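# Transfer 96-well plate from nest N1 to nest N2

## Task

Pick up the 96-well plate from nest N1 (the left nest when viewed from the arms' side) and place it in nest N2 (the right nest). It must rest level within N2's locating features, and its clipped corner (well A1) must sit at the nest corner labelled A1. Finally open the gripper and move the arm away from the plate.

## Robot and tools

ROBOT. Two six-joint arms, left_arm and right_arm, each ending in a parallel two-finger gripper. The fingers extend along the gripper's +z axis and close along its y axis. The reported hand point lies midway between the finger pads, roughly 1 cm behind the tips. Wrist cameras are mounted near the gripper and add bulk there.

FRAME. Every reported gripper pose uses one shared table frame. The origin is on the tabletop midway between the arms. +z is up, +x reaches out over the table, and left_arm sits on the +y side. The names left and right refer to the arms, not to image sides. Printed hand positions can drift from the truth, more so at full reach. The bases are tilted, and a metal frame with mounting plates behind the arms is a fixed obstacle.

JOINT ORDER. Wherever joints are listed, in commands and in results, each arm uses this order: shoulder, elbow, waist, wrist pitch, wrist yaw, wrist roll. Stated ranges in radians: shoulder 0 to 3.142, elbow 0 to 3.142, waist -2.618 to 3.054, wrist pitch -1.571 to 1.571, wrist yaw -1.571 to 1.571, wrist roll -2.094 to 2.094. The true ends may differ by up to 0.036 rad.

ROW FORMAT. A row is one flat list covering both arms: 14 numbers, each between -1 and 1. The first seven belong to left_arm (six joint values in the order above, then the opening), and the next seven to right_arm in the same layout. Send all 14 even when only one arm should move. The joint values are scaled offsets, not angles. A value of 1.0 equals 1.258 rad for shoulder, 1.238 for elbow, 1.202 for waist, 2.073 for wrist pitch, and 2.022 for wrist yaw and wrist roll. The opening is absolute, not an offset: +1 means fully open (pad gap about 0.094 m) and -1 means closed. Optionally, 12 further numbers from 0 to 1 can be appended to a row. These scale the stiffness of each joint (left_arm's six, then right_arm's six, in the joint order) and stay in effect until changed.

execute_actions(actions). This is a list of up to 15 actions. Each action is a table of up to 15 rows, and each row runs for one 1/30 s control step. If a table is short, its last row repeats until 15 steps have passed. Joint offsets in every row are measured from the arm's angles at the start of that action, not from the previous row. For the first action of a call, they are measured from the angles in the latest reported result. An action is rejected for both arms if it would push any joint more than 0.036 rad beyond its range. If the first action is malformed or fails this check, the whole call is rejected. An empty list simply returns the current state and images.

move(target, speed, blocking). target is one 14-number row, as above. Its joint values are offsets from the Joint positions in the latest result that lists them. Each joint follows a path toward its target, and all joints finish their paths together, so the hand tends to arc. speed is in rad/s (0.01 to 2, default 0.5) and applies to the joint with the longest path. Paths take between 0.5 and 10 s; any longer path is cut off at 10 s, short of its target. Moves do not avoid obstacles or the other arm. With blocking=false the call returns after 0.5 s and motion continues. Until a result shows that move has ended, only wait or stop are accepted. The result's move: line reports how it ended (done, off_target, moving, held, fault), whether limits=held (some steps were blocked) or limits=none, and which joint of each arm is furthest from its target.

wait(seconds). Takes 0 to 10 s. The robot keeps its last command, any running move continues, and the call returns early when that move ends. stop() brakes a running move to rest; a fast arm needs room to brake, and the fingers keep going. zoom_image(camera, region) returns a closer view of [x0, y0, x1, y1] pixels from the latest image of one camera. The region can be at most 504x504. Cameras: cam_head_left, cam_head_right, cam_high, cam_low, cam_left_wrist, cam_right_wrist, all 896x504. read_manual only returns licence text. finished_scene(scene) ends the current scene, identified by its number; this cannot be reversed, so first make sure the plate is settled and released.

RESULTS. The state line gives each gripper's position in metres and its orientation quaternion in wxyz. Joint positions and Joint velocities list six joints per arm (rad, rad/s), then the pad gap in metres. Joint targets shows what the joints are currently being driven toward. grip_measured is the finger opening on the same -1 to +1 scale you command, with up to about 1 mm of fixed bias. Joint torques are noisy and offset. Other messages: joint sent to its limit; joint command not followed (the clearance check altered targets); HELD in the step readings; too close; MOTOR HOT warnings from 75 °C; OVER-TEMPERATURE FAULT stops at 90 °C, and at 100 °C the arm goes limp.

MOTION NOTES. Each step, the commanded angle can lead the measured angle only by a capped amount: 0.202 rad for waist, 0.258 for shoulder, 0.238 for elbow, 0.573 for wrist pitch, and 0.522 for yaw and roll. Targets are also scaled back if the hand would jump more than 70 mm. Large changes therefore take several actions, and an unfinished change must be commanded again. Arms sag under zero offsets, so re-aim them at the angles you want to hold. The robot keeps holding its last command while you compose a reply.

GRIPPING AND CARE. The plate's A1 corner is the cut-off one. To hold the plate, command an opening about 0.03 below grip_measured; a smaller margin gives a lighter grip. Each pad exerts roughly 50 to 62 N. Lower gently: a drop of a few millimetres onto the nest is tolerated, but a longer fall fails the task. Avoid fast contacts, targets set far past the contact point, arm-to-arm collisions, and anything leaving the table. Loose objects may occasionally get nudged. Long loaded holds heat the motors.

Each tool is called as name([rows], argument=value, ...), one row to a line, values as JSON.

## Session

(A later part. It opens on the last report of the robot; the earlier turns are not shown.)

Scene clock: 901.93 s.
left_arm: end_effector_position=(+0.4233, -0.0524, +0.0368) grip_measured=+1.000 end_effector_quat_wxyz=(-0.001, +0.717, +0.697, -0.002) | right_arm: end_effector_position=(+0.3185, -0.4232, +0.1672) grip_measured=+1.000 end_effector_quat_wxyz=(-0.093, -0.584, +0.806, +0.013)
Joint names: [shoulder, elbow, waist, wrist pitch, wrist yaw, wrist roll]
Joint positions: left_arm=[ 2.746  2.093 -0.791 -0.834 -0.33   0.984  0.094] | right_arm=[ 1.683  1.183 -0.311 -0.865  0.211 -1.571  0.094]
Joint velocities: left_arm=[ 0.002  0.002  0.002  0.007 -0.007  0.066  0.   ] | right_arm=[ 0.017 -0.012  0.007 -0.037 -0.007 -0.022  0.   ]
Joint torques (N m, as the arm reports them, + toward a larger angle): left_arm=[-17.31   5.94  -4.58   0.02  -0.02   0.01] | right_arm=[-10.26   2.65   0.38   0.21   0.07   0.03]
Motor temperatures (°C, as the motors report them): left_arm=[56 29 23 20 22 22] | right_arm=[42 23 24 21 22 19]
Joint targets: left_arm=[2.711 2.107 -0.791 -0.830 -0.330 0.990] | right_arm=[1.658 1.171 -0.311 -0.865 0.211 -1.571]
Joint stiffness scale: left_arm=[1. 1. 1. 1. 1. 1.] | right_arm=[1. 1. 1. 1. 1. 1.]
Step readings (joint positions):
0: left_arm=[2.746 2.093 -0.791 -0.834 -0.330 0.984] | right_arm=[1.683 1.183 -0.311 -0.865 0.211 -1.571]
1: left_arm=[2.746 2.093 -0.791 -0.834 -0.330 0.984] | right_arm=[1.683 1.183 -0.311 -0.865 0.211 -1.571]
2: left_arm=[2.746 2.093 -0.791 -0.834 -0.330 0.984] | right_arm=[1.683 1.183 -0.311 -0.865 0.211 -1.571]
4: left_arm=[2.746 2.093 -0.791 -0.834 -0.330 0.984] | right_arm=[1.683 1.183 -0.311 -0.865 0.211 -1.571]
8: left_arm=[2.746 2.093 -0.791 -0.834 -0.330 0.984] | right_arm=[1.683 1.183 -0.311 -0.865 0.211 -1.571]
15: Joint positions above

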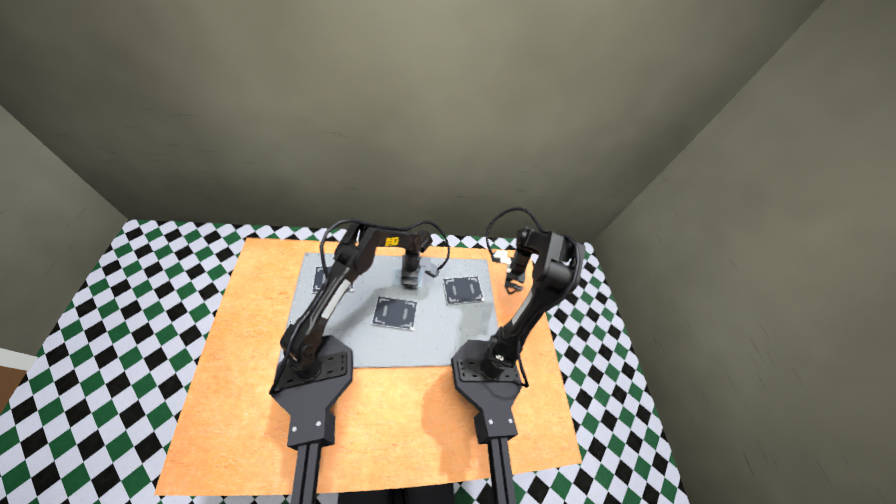

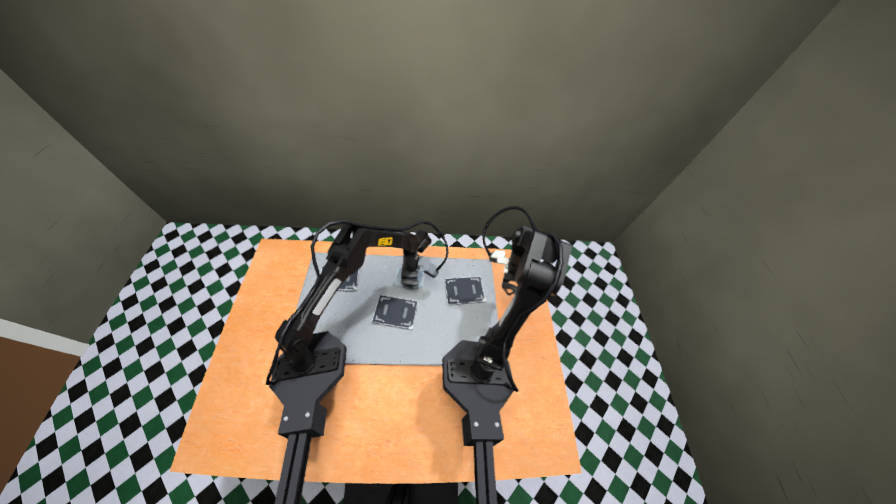

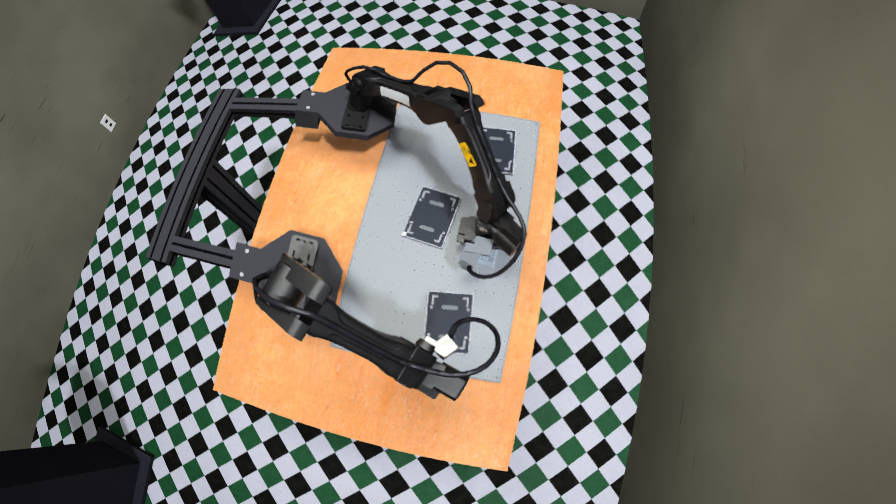

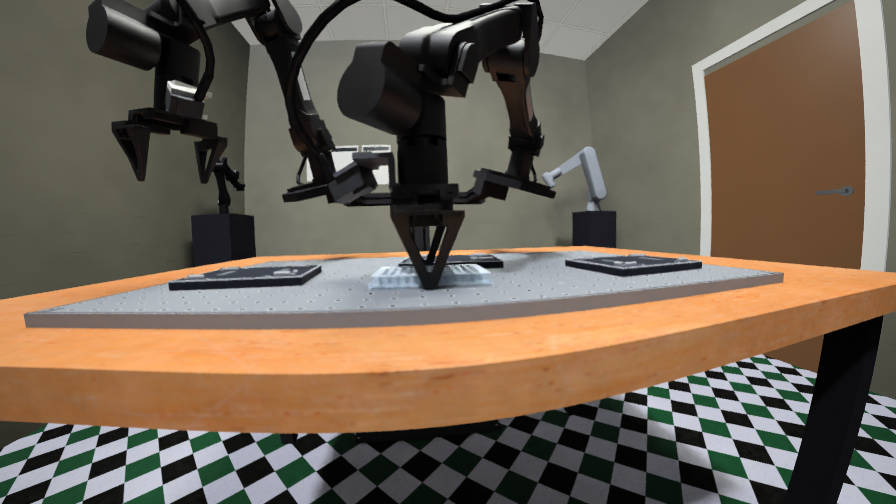

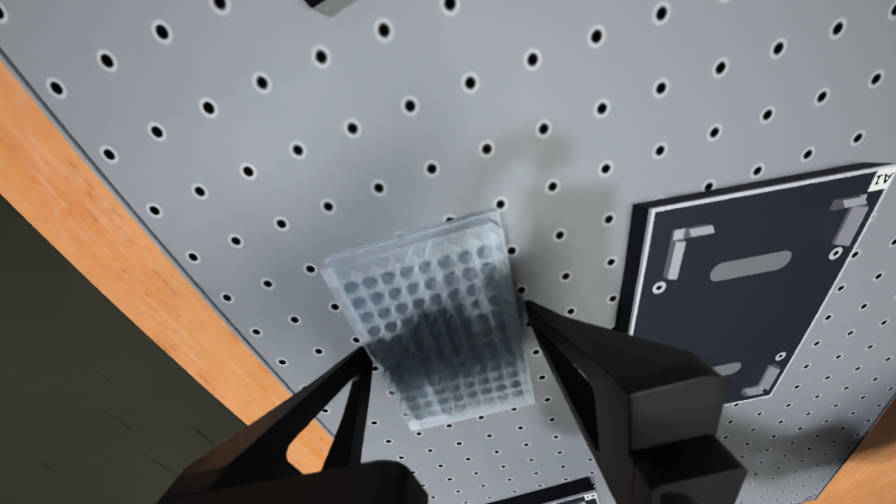

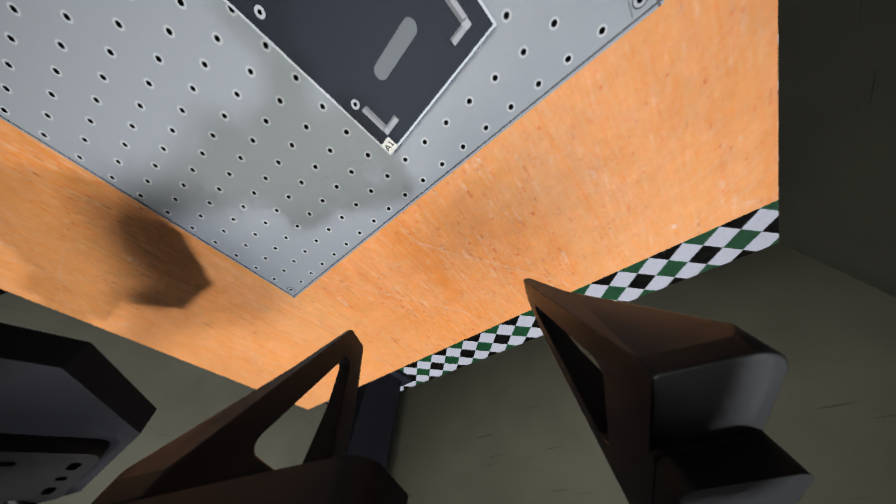

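execute_actions([
  [[-0.028,0.011,0,0.002,0,0.003,1,-0.02,-0.01,0,0,0,0,1],[-0.029,0.011,0,0.002,0,0.003,1,-0.02,-0.01,0,0,0,0,1],[-0.030,0.011,0,0.002,0,0.003,1,-0.02,-0.01,0,0,0,0,1],[-0.031,0.011,0,0.002,0,0.003,1,-0.02,-0.01,0,0,0,0,1],[-0.032,0.011,0,0.002,0,0.003,1,-0.02,-0.01,0,0,0,0,1],[-0.033,0.011,0,0.002,0,0.003,1,-0.02,-0.01,0,0,0,0,1]],
])

Scene clock: 909.47 s.
left_arm: end_effector_position=(+0.4284, -0.0529, +0.0442) grip_measured=+1.000 end_effector_quat_wxyz=(+0.006, +0.715, +0.699, -0.000) | right_arm: end_effector_position=(+0.3185, -0.4232, +0.1672) grip_measured=+1.000 end_effector_quat_wxyz=(-0.093, -0.584, +0.806, +0.013)
Joint names: [shoulder, elbow, waist, wrist pitch, wrist yaw, wrist roll]
Joint positions: left_arm=[ 2.73   2.093 -0.791 -0.834 -0.33   0.984  0.094] | right_arm=[ 1.683  1.183 -0.311 -0.865  0.211 -1.571  0.094]
Joint velocities: left_arm=[-0.007  0.022 -0.002  0.037 -0.066 -0.007  0.   ] | right_arm=[-0.007  0.017  0.007  0.007 -0.066  0.037  0.   ]
Joint torques (N m, as the arm reports them, + toward a larger angle): left_arm=[-16.39   5.99  -4.59   0.03  -0.02   0.01] | right_arm=[-10.25   2.64   0.39   0.21   0.08   0.03]
Motor temperatures (°C, as the motors report them): left_arm=[58 29 23 20 22 22] | right_arm=[42 23 24 21 22 19]
Joint targets: left_arm=[2.705 2.107 -0.791 -0.830 -0.330 0.990] | right_arm=[1.658 1.171 -0.311 -0.865 0.211 -1.571]
Joint stiffness scale: left_arm=[1. 1. 1. 1. 1. 1.] | right_arm=[1. 1. 1. 1. 1. 1.]
Step readings (joint positions):
0: left_arm=[2.746 2.093 -0.791 -0.834 -0.330 0.984] | right_arm=[1.683 1.183 -0.311 -0.865 0.211 -1.571]
1: left_arm=[2.746 2.093 -0.791 -0.834 -0.330 0.984] | right_arm=[1.683 1.183 -0.311 -0.865 0.211 -1.571]
2: left_arm=[2.746 2.093 -0.791 -0.834 -0.330 0.984] | right_arm=[1.683 1.183 -0.311 -0.865 0.211 -1.571]
4: left_arm=[2.746 2.093 -0.791 -0.834 -0.330 0.984] | right_arm=[1.683 1.183 -0.311 -0.865 0.211 -1.571]
8: left_arm=[2.738 2.093 -0.791 -0.834 -0.330 0.984] | right_arm=[1.683 1.183 -0.311 -0.865 0.211 -1.571]
15: Joint positions above

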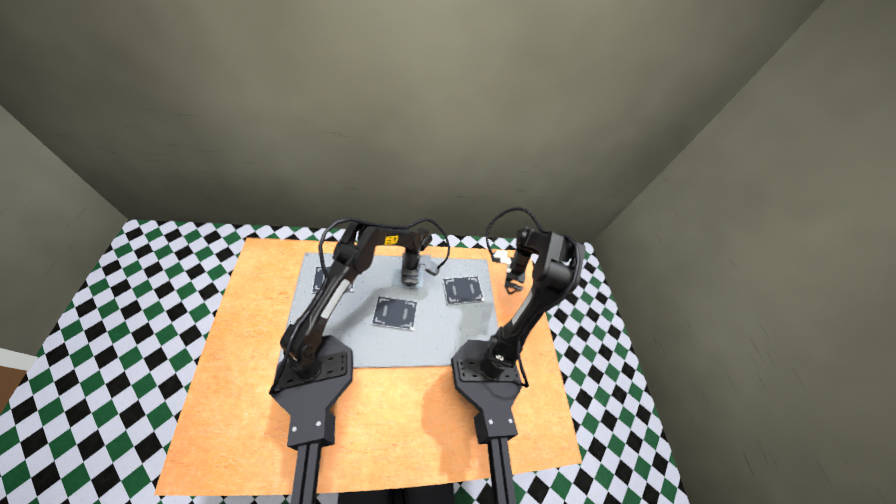

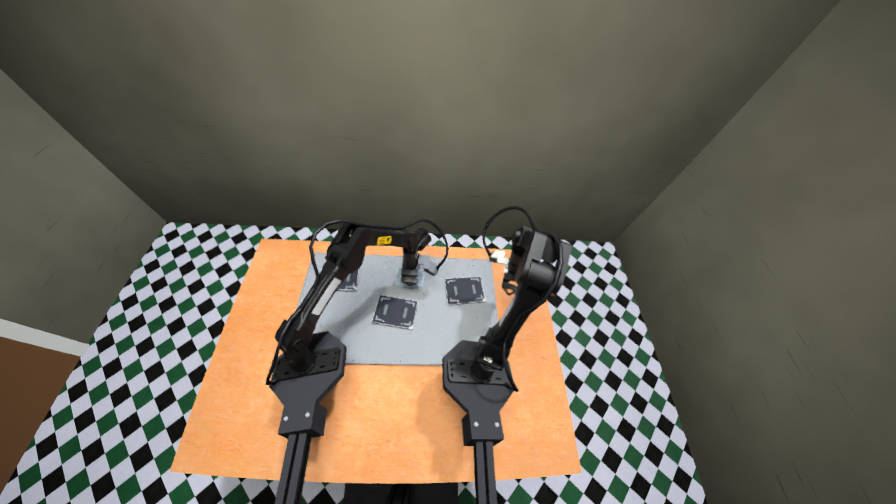

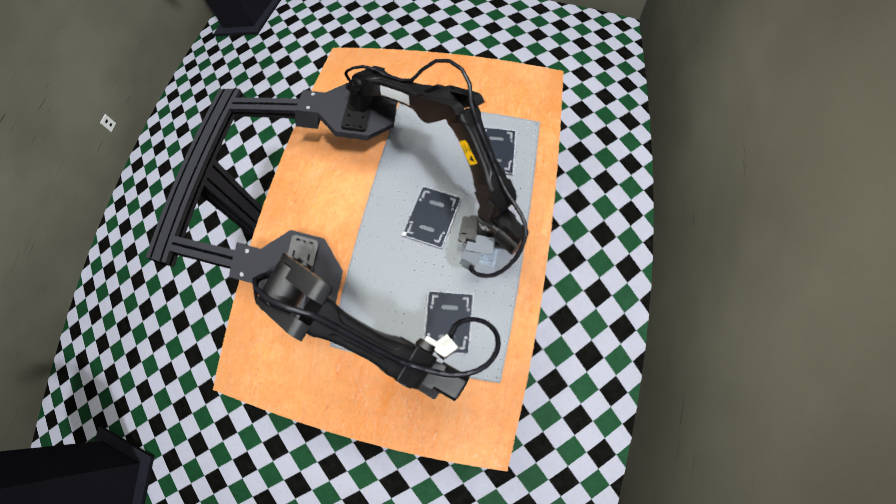

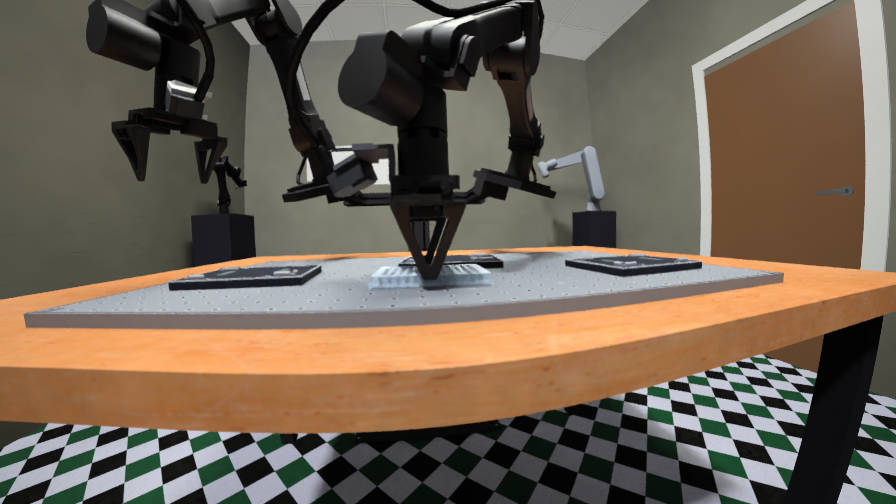

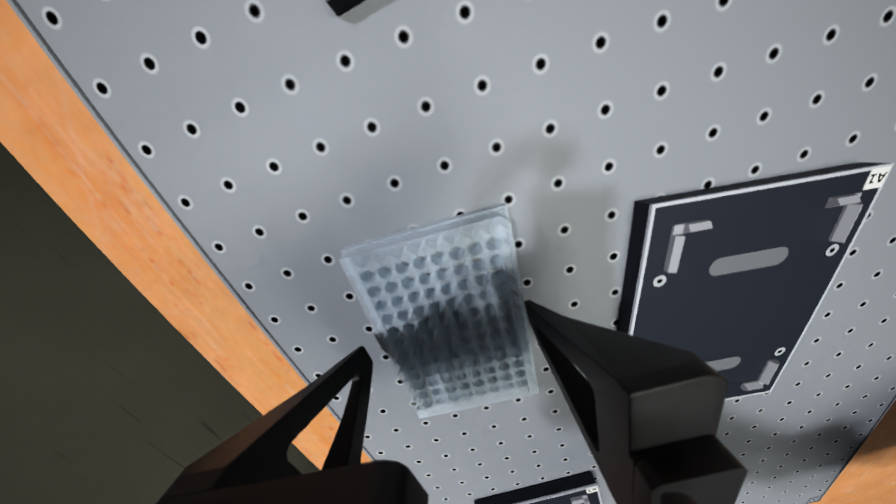

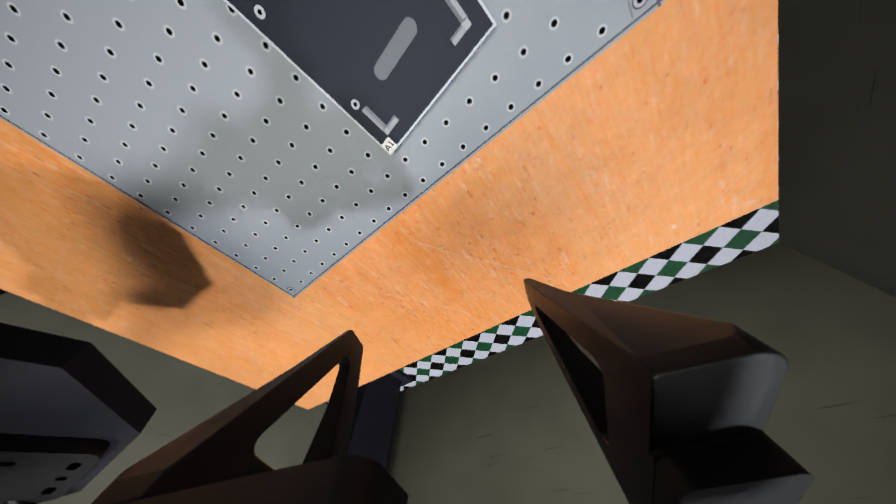

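move(target=[0.009,0.011,0.0,0.002,0,0.003,1.0,-0.02,-0.01,0,0,0,0,1.0], speed=0.03)

zoom_image(camera="cam_low", region=[395,255,475,300])

Scene clock: 914.80 s.
left_arm: end_effector_position=(+0.4284, -0.0529, +0.0442) grip_measured=+1.000 end_effector_quat_wxyz=(+0.006, +0.715, +0.699, -0.000) | right_arm: end_effector_position=(+0.3185, -0.4232, +0.1672) grip_measured=+1.000 end_effector_quat_wxyz=(-0.093, -0.584, +0.806, +0.013)
Joint names: [shoulder, elbow, waist, wrist pitch, wrist yaw, wrist roll]
Joint positions: left_arm=[ 2.73   2.093 -0.791 -0.834 -0.33   0.984  0.094] | right_arm=[ 1.683  1.183 -0.311 -0.865  0.211 -1.571  0.094]
Joint velocities: left_arm=[ 0.002  0.002  0.002 -0.007  0.007  0.007  0.   ] | right_arm=[ 0.007  0.022  0.002  0.051  0.007 -0.037  0.   ]
Joint torques (N m, as the arm reports them, + toward a larger angle): left_arm=[-13.48   6.01  -4.58   0.05  -0.02   0.01] | right_arm=[-10.28   2.64   0.39   0.22   0.08   0.02]
Motor temperatures (°C, as the motors report them): left_arm=[58 29 23 20 22 22] | right_arm=[42 23 24 21 22 19]
Joint targets: left_arm=[2.741 2.107 -0.791 -0.830 -0.330 0.990] | right_arm=[1.658 1.171 -0.311 -0.865 0.211 -1.571]
Joint stiffness scale: left_arm=[1. 1. 1. 1. 1. 1.] | right_arm=[1. 1. 1. 1. 1. 1.]
move: off_target (right_arm); limits=none; left_arm: farthest joint: the elbow, 0.014 radians from its target (0.014 radians at the start); right_arm: farthest joint: the shoulder, 0.025 radians from its target (0.025 radians at the start)

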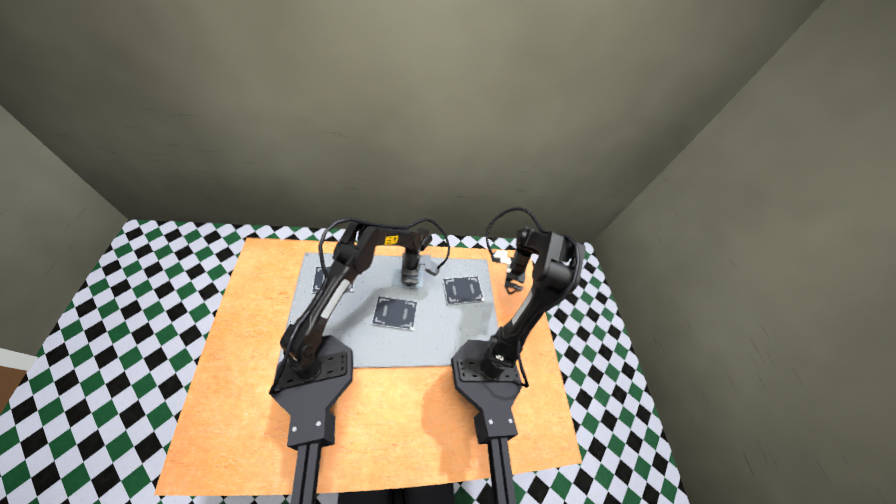

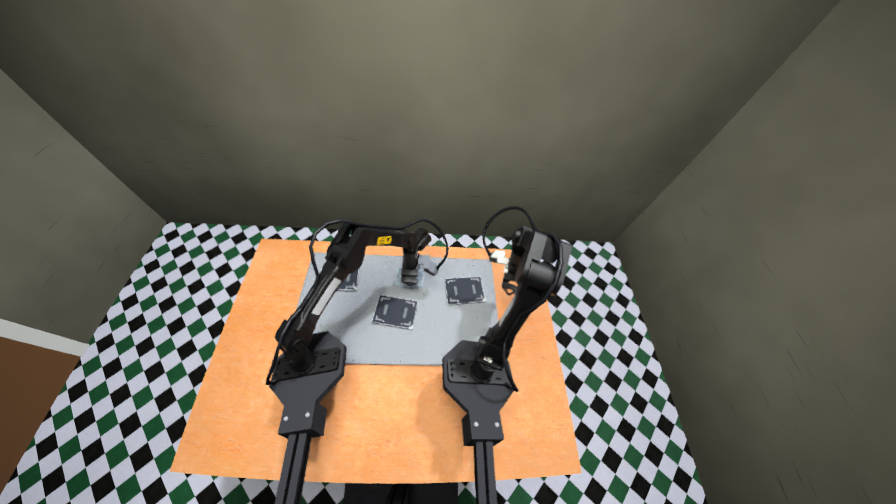

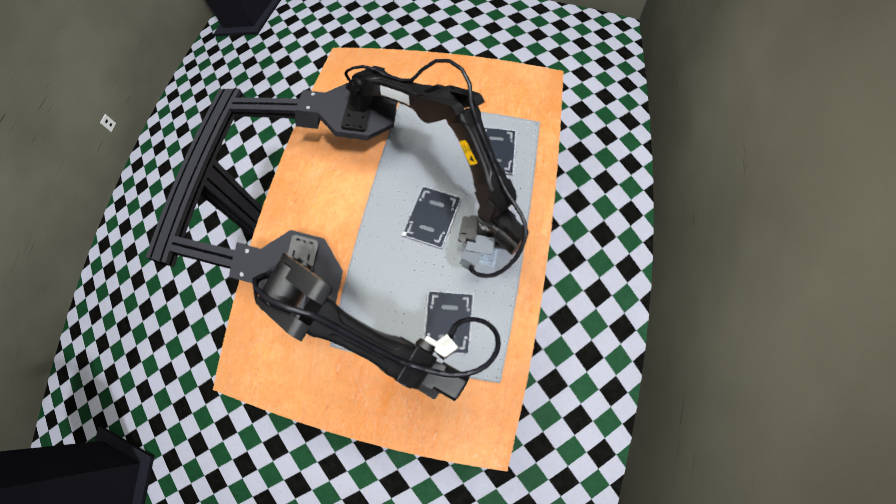

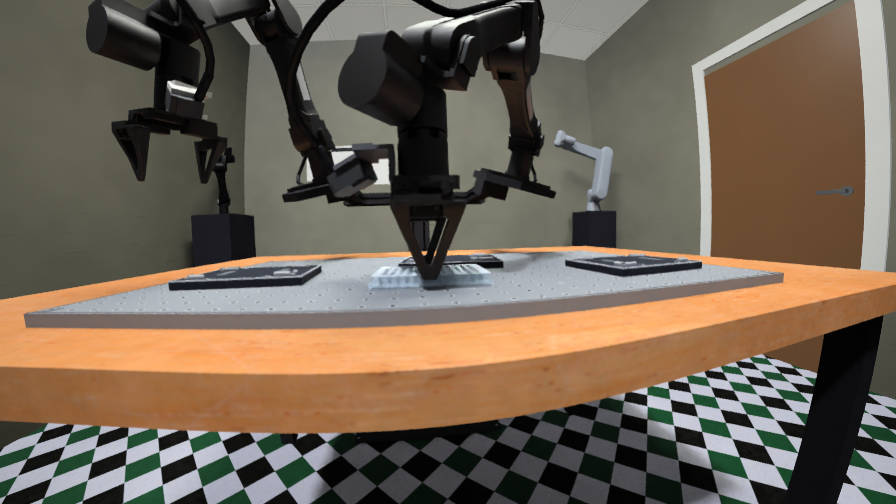

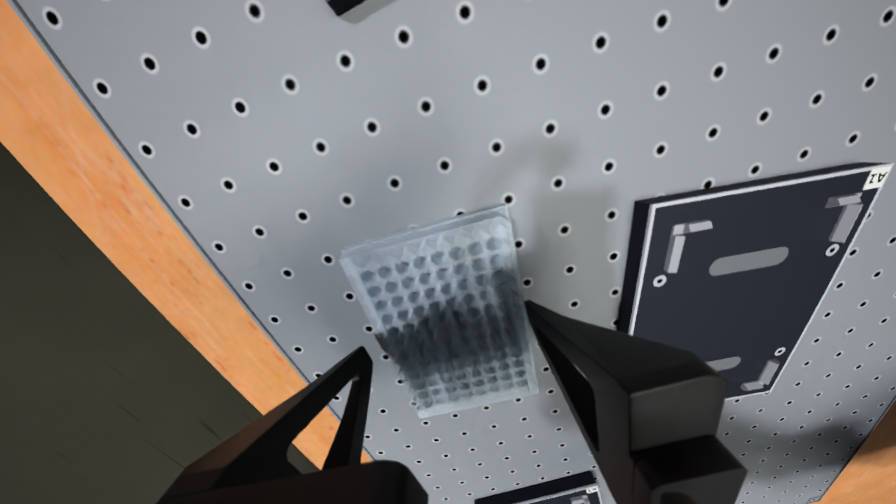

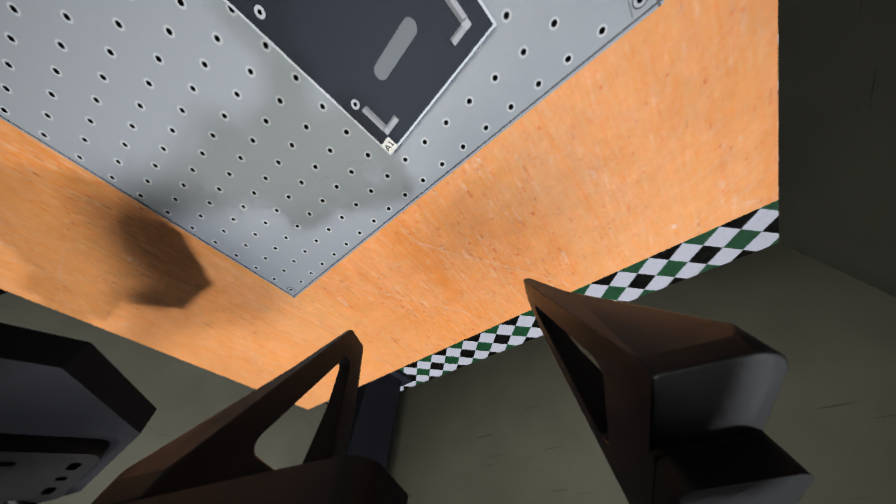

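Region (395, 255, 475, 300) of cam_low's 896x504 image, scaled by 6.300, with more detail than that image has; it fills the top 284 rows of this view, and the rest is white.

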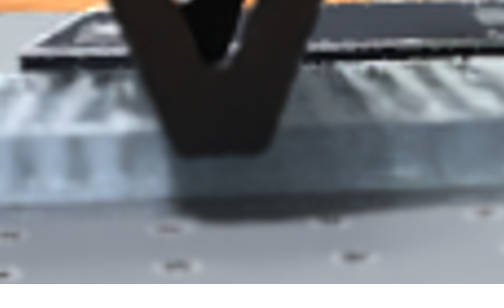

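execute_actions([
  [[0.012,0.011,0,0.002,0,0.003,1,-0.02,-0.01,0,0,0,0,1],[0.016,0.011,0,0.002,0,0.003,1,-0.02,-0.01,0,0,0,0,1],[0.016,0.011,0,0.002,0,0.003,1,-0.02,-0.01,0,0,0,0,1],[0.0095,0.011,0,0.002,0,0.003,1,-0.02,-0.01,0,0,0,0,1]],
])

Scene clock: 922.77 s.
left_arm: end_effector_position=(+0.4251, -0.0526, +0.0394) grip_measured=+1.000 end_effector_quat_wxyz=(+0.001, +0.717, +0.698, -0.001) | right_arm: end_effector_position=(+0.3185, -0.4232, +0.1672) grip_measured=+1.000 end_effector_quat_wxyz=(-0.093, -0.584, +0.806, +0.013)
Joint names: [shoulder, elbow, waist, wrist pitch, wrist yaw, wrist roll]
Joint positions: left_arm=[ 2.741  2.093 -0.791 -0.834 -0.33   0.984  0.094] | right_arm=[ 1.683  1.183 -0.311 -0.865  0.211 -1.571  0.094]
Joint velocities: left_arm=[ 0.002 -0.017 -0.007  0.007 -0.007 -0.066  0.   ] | right_arm=[-0.017  0.007  0.012  0.022 -0.007 -0.007  0.   ]
Joint torques (N m, as the arm reports them, + toward a larger angle): left_arm=[-14.3    6.    -4.58   0.03  -0.02   0.01] | right_arm=[-10.29   2.65   0.36   0.22   0.07   0.03]
Motor temperatures (°C, as the motors report them): left_arm=[56 29 23 20 22 22] | right_arm=[42 23 24 21 22 19]
Joint targets: left_arm=[2.742 2.107 -0.791 -0.830 -0.330 0.990] | right_arm=[1.658 1.171 -0.311 -0.865 0.211 -1.571]
Joint stiffness scale: left_arm=[1. 1. 1. 1. 1. 1.] | right_arm=[1. 1. 1. 1. 1. 1.]
Step readings (joint positions):
0: left_arm=[2.730 2.093 -0.791 -0.834 -0.330 0.984] | right_arm=[1.683 1.183 -0.311 -0.865 0.211 -1.571]
1: left_arm=[2.731 2.093 -0.791 -0.834 -0.330 0.984] | right_arm=[1.683 1.183 -0.311 -0.865 0.211 -1.571]
2: left_arm=[2.732 2.093 -0.791 -0.834 -0.330 0.984] | right_arm=[1.683 1.183 -0.311 -0.865 0.211 -1.571]
4: left_arm=[2.736 2.093 -0.791 -0.834 -0.330 0.984] | right_arm=[1.683 1.183 -0.311 -0.865 0.211 -1.571]
8: left_arm=[2.741 2.093 -0.791 -0.834 -0.330 0.984] | right_arm=[1.683 1.183 -0.311 -0.865 0.211 -1.571]
15: Joint positions above

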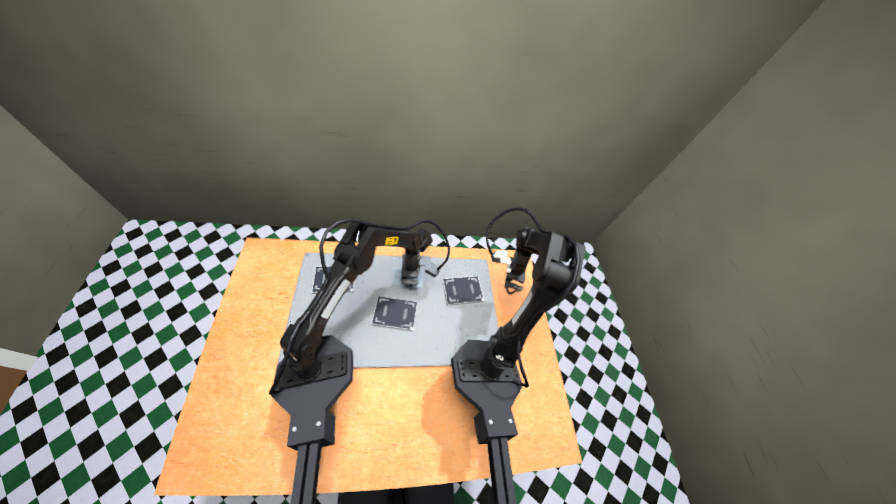

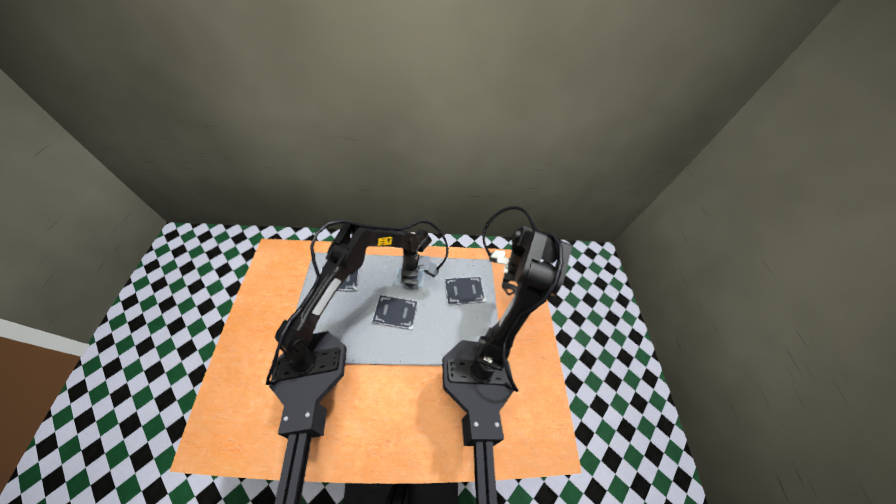

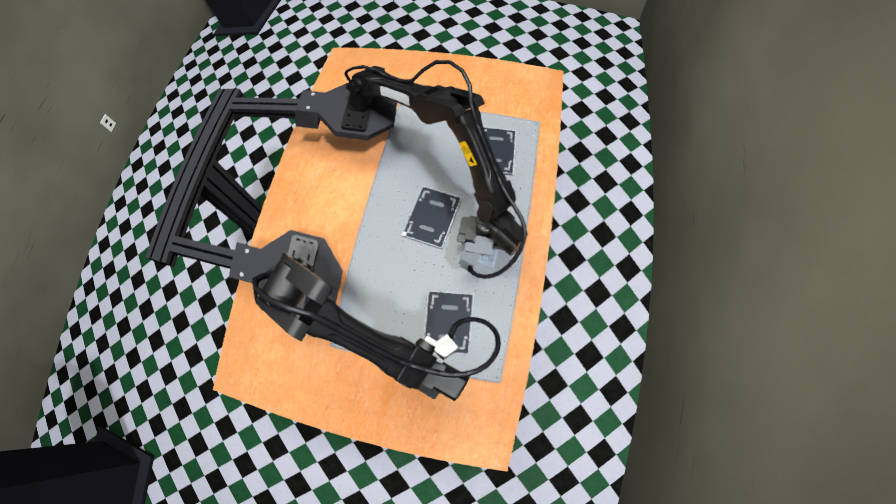

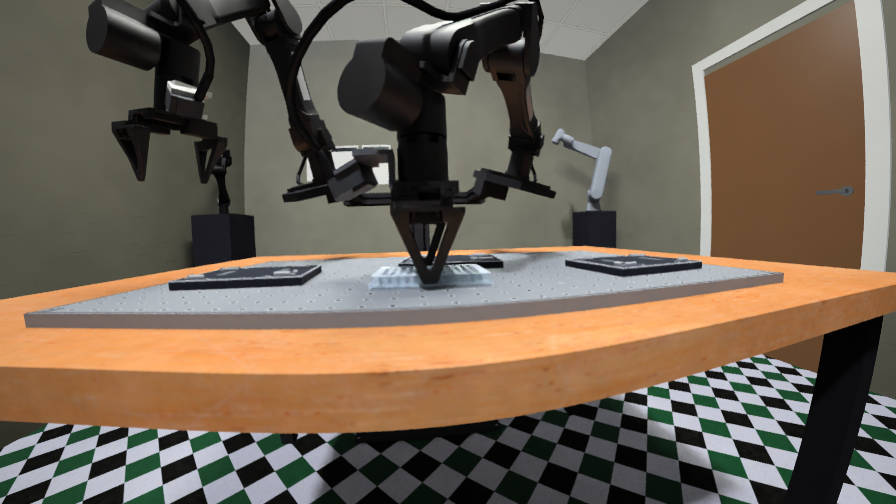

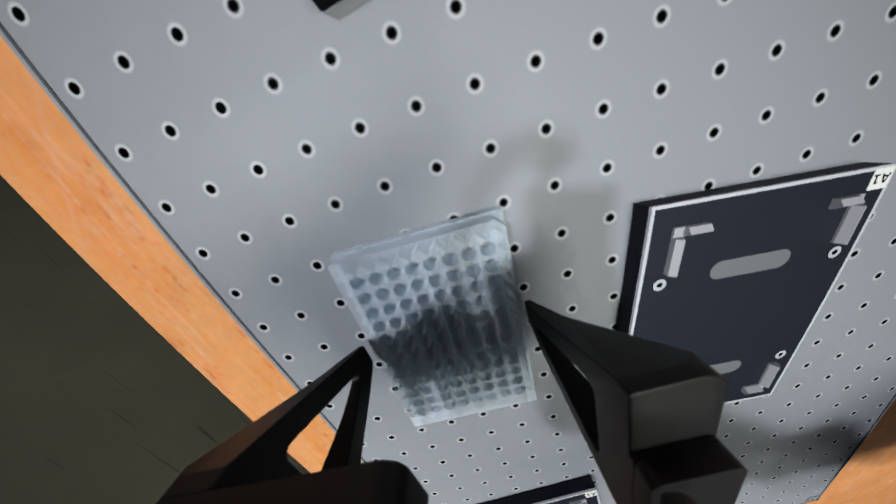

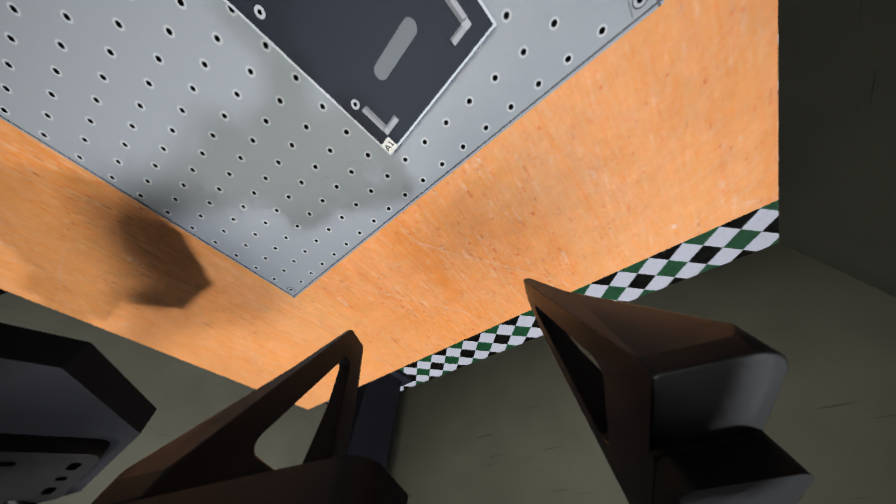

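execute_actions([
  [[0.001,0.011,0,0.002,0,0.003,0.97,-0.02,-0.01,0,0,0,0,1],[0.001,0.011,0,0.002,0,0.003,0.94,-0.02,-0.01,0,0,0,0,1],[0.001,0.011,0,0.002,0,0.003,0.91,-0.02,-0.01,0,0,0,0,1],[0.001,0.011,0,0.002,0,0.003,0.89,-0.02,-0.01,0,0,0,0,1],[0.001,0.011,0,0.002,0,0.003,0.87,-0.02,-0.01,0,0,0,0,1],[0.001,0.011,0,0.002,0,0.003,0.85,-0.02,-0.01,0,0,0,0,1],[0.001,0.011,0,0.002,0,0.003,0.83,-0.02,-0.01,0,0,0,0,1],[0.001,0.011,0,0.002,0,0.003,0.82,-0.02,-0.01,0,0,0,0,1],[0.001,0.011,0,0.002,0,0.003,0.81,-0.02,-0.01,0,0,0,0,1],[0.001,0.011,0,0.002,0,0.003,0.80,-0.02,-0.01,0,0,0,0,1],[0.001,0.011,0,0.002,0,0.003,0.79,-0.02,-0.01,0,0,0,0,1],[0.001,0.011,0,0.002,0,0.003,0.78,-0.02,-0.01,0,0,0,0,1]],
])

Scene clock: 928.90 s.
left_arm: end_effector_position=(+0.4251, -0.0526, +0.0394) grip_measured=+0.783 end_effector_quat_wxyz=(+0.001, +0.717, +0.698, -0.001) | right_arm: end_effector_position=(+0.3185, -0.4232, +0.1672) grip_measured=+1.000 end_effector_quat_wxyz=(-0.093, -0.584, +0.806, +0.013)
Joint names: [shoulder, elbow, waist, wrist pitch, wrist yaw, wrist roll]
Joint positions: left_arm=[ 2.741  2.093 -0.791 -0.834 -0.33   0.984  0.084] | right_arm=[ 1.683  1.183 -0.311 -0.865  0.211 -1.571  0.094]
Joint velocities: left_arm=[-0.002  0.007 -0.007 -0.022 -0.095  0.037 -0.001] | right_arm=[ 0.017 -0.027  0.007 -0.022 -0.022 -0.007  0.   ]
Joint torques (N m, as the arm reports them, + toward a larger angle): left_arm=[-14.3    5.97  -4.56   0.03  -0.02   0.02] | right_arm=[-10.28   2.62   0.4    0.23   0.07   0.03]
Motor temperatures (°C, as the motors report them): left_arm=[56 29 23 20 22 22] | right_arm=[42 23 24 21 22 19]
Joint targets: left_arm=[2.742 2.107 -0.791 -0.830 -0.330 0.990] | right_arm=[1.658 1.171 -0.311 -0.865 0.211 -1.571]
Joint stiffness scale: left_arm=[1. 1. 1. 1. 1. 1.] | right_arm=[1. 1. 1. 1. 1. 1.]
Step readings (joint positions):
0: left_arm=[2.741 2.093 -0.791 -0.834 -0.330 0.984] | right_arm=[1.683 1.183 -0.311 -0.865 0.211 -1.571]
1: left_arm=[2.741 2.093 -0.791 -0.834 -0.330 0.984] | right_arm=[1.683 1.183 -0.311 -0.865 0.211 -1.571]
2: left_arm=[2.741 2.093 -0.791 -0.834 -0.330 0.984] | right_arm=[1.683 1.183 -0.311 -0.865 0.211 -1.571]
4: left_arm=[2.741 2.093 -0.791 -0.834 -0.330 0.984] | right_arm=[1.683 1.183 -0.311 -0.865 0.211 -1.571]
8: left_arm=[2.741 2.093 -0.791 -0.834 -0.330 0.984] | right_arm=[1.683 1.183 -0.311 -0.865 0.211 -1.571]
15: Joint positions above

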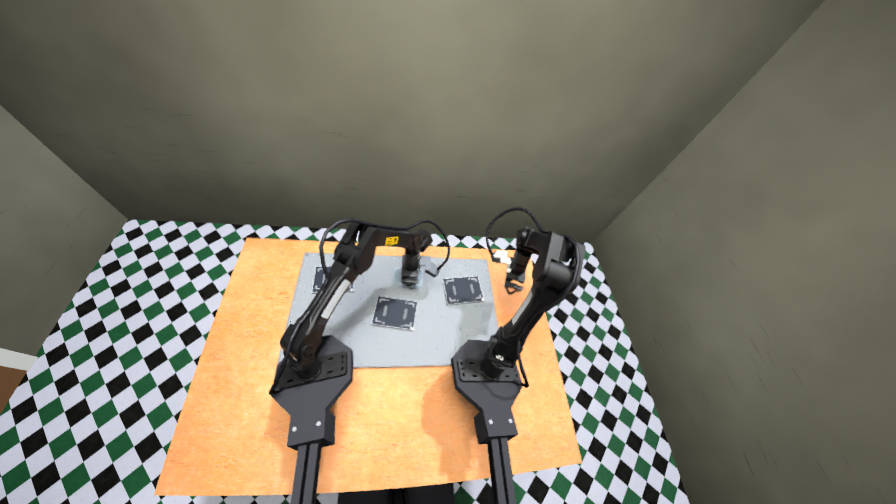

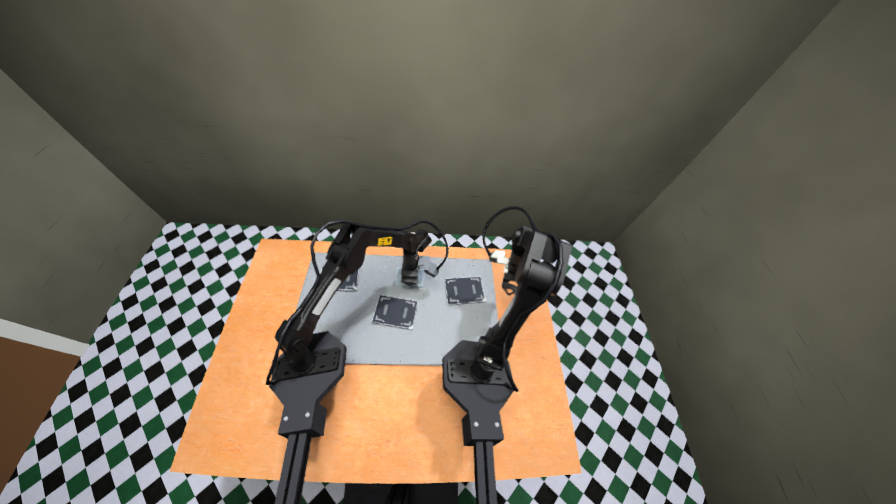

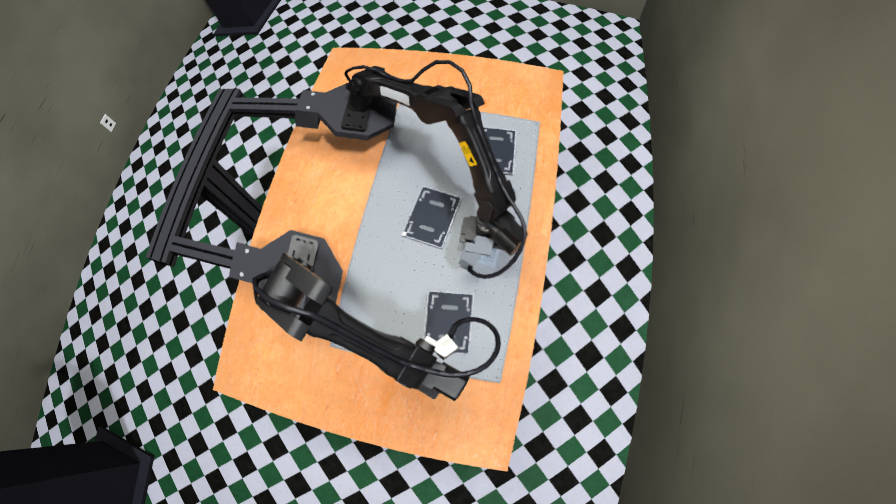

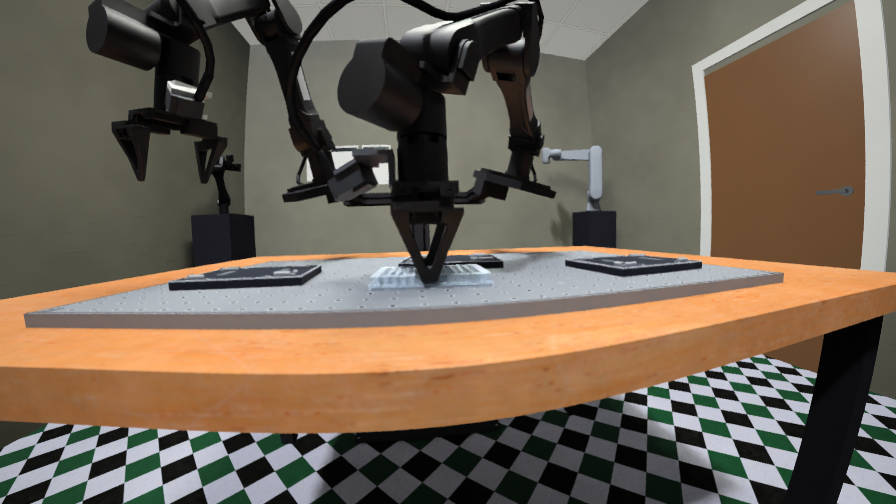

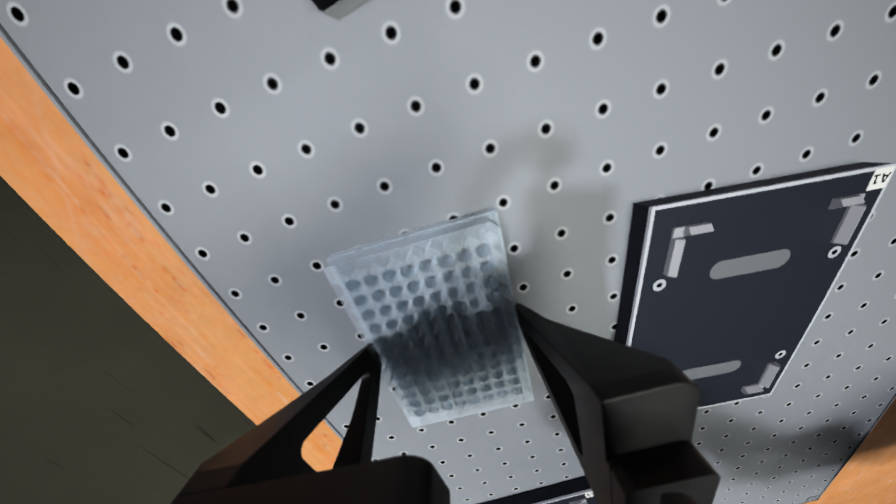

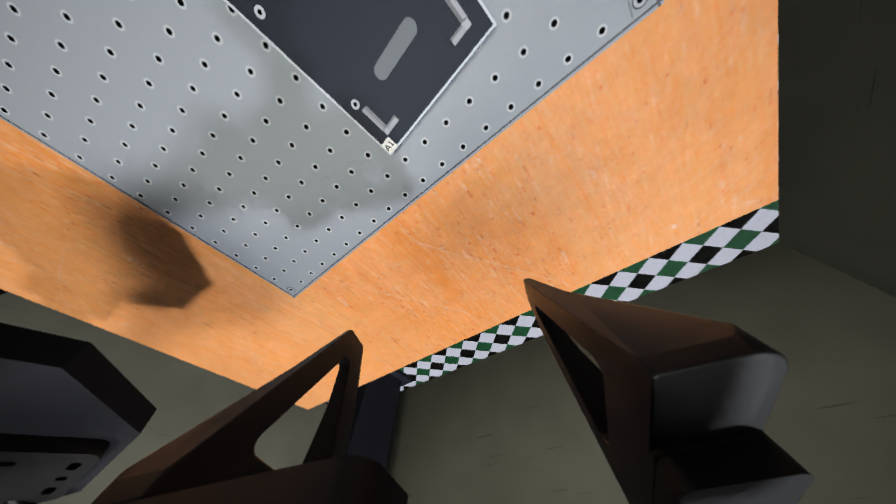

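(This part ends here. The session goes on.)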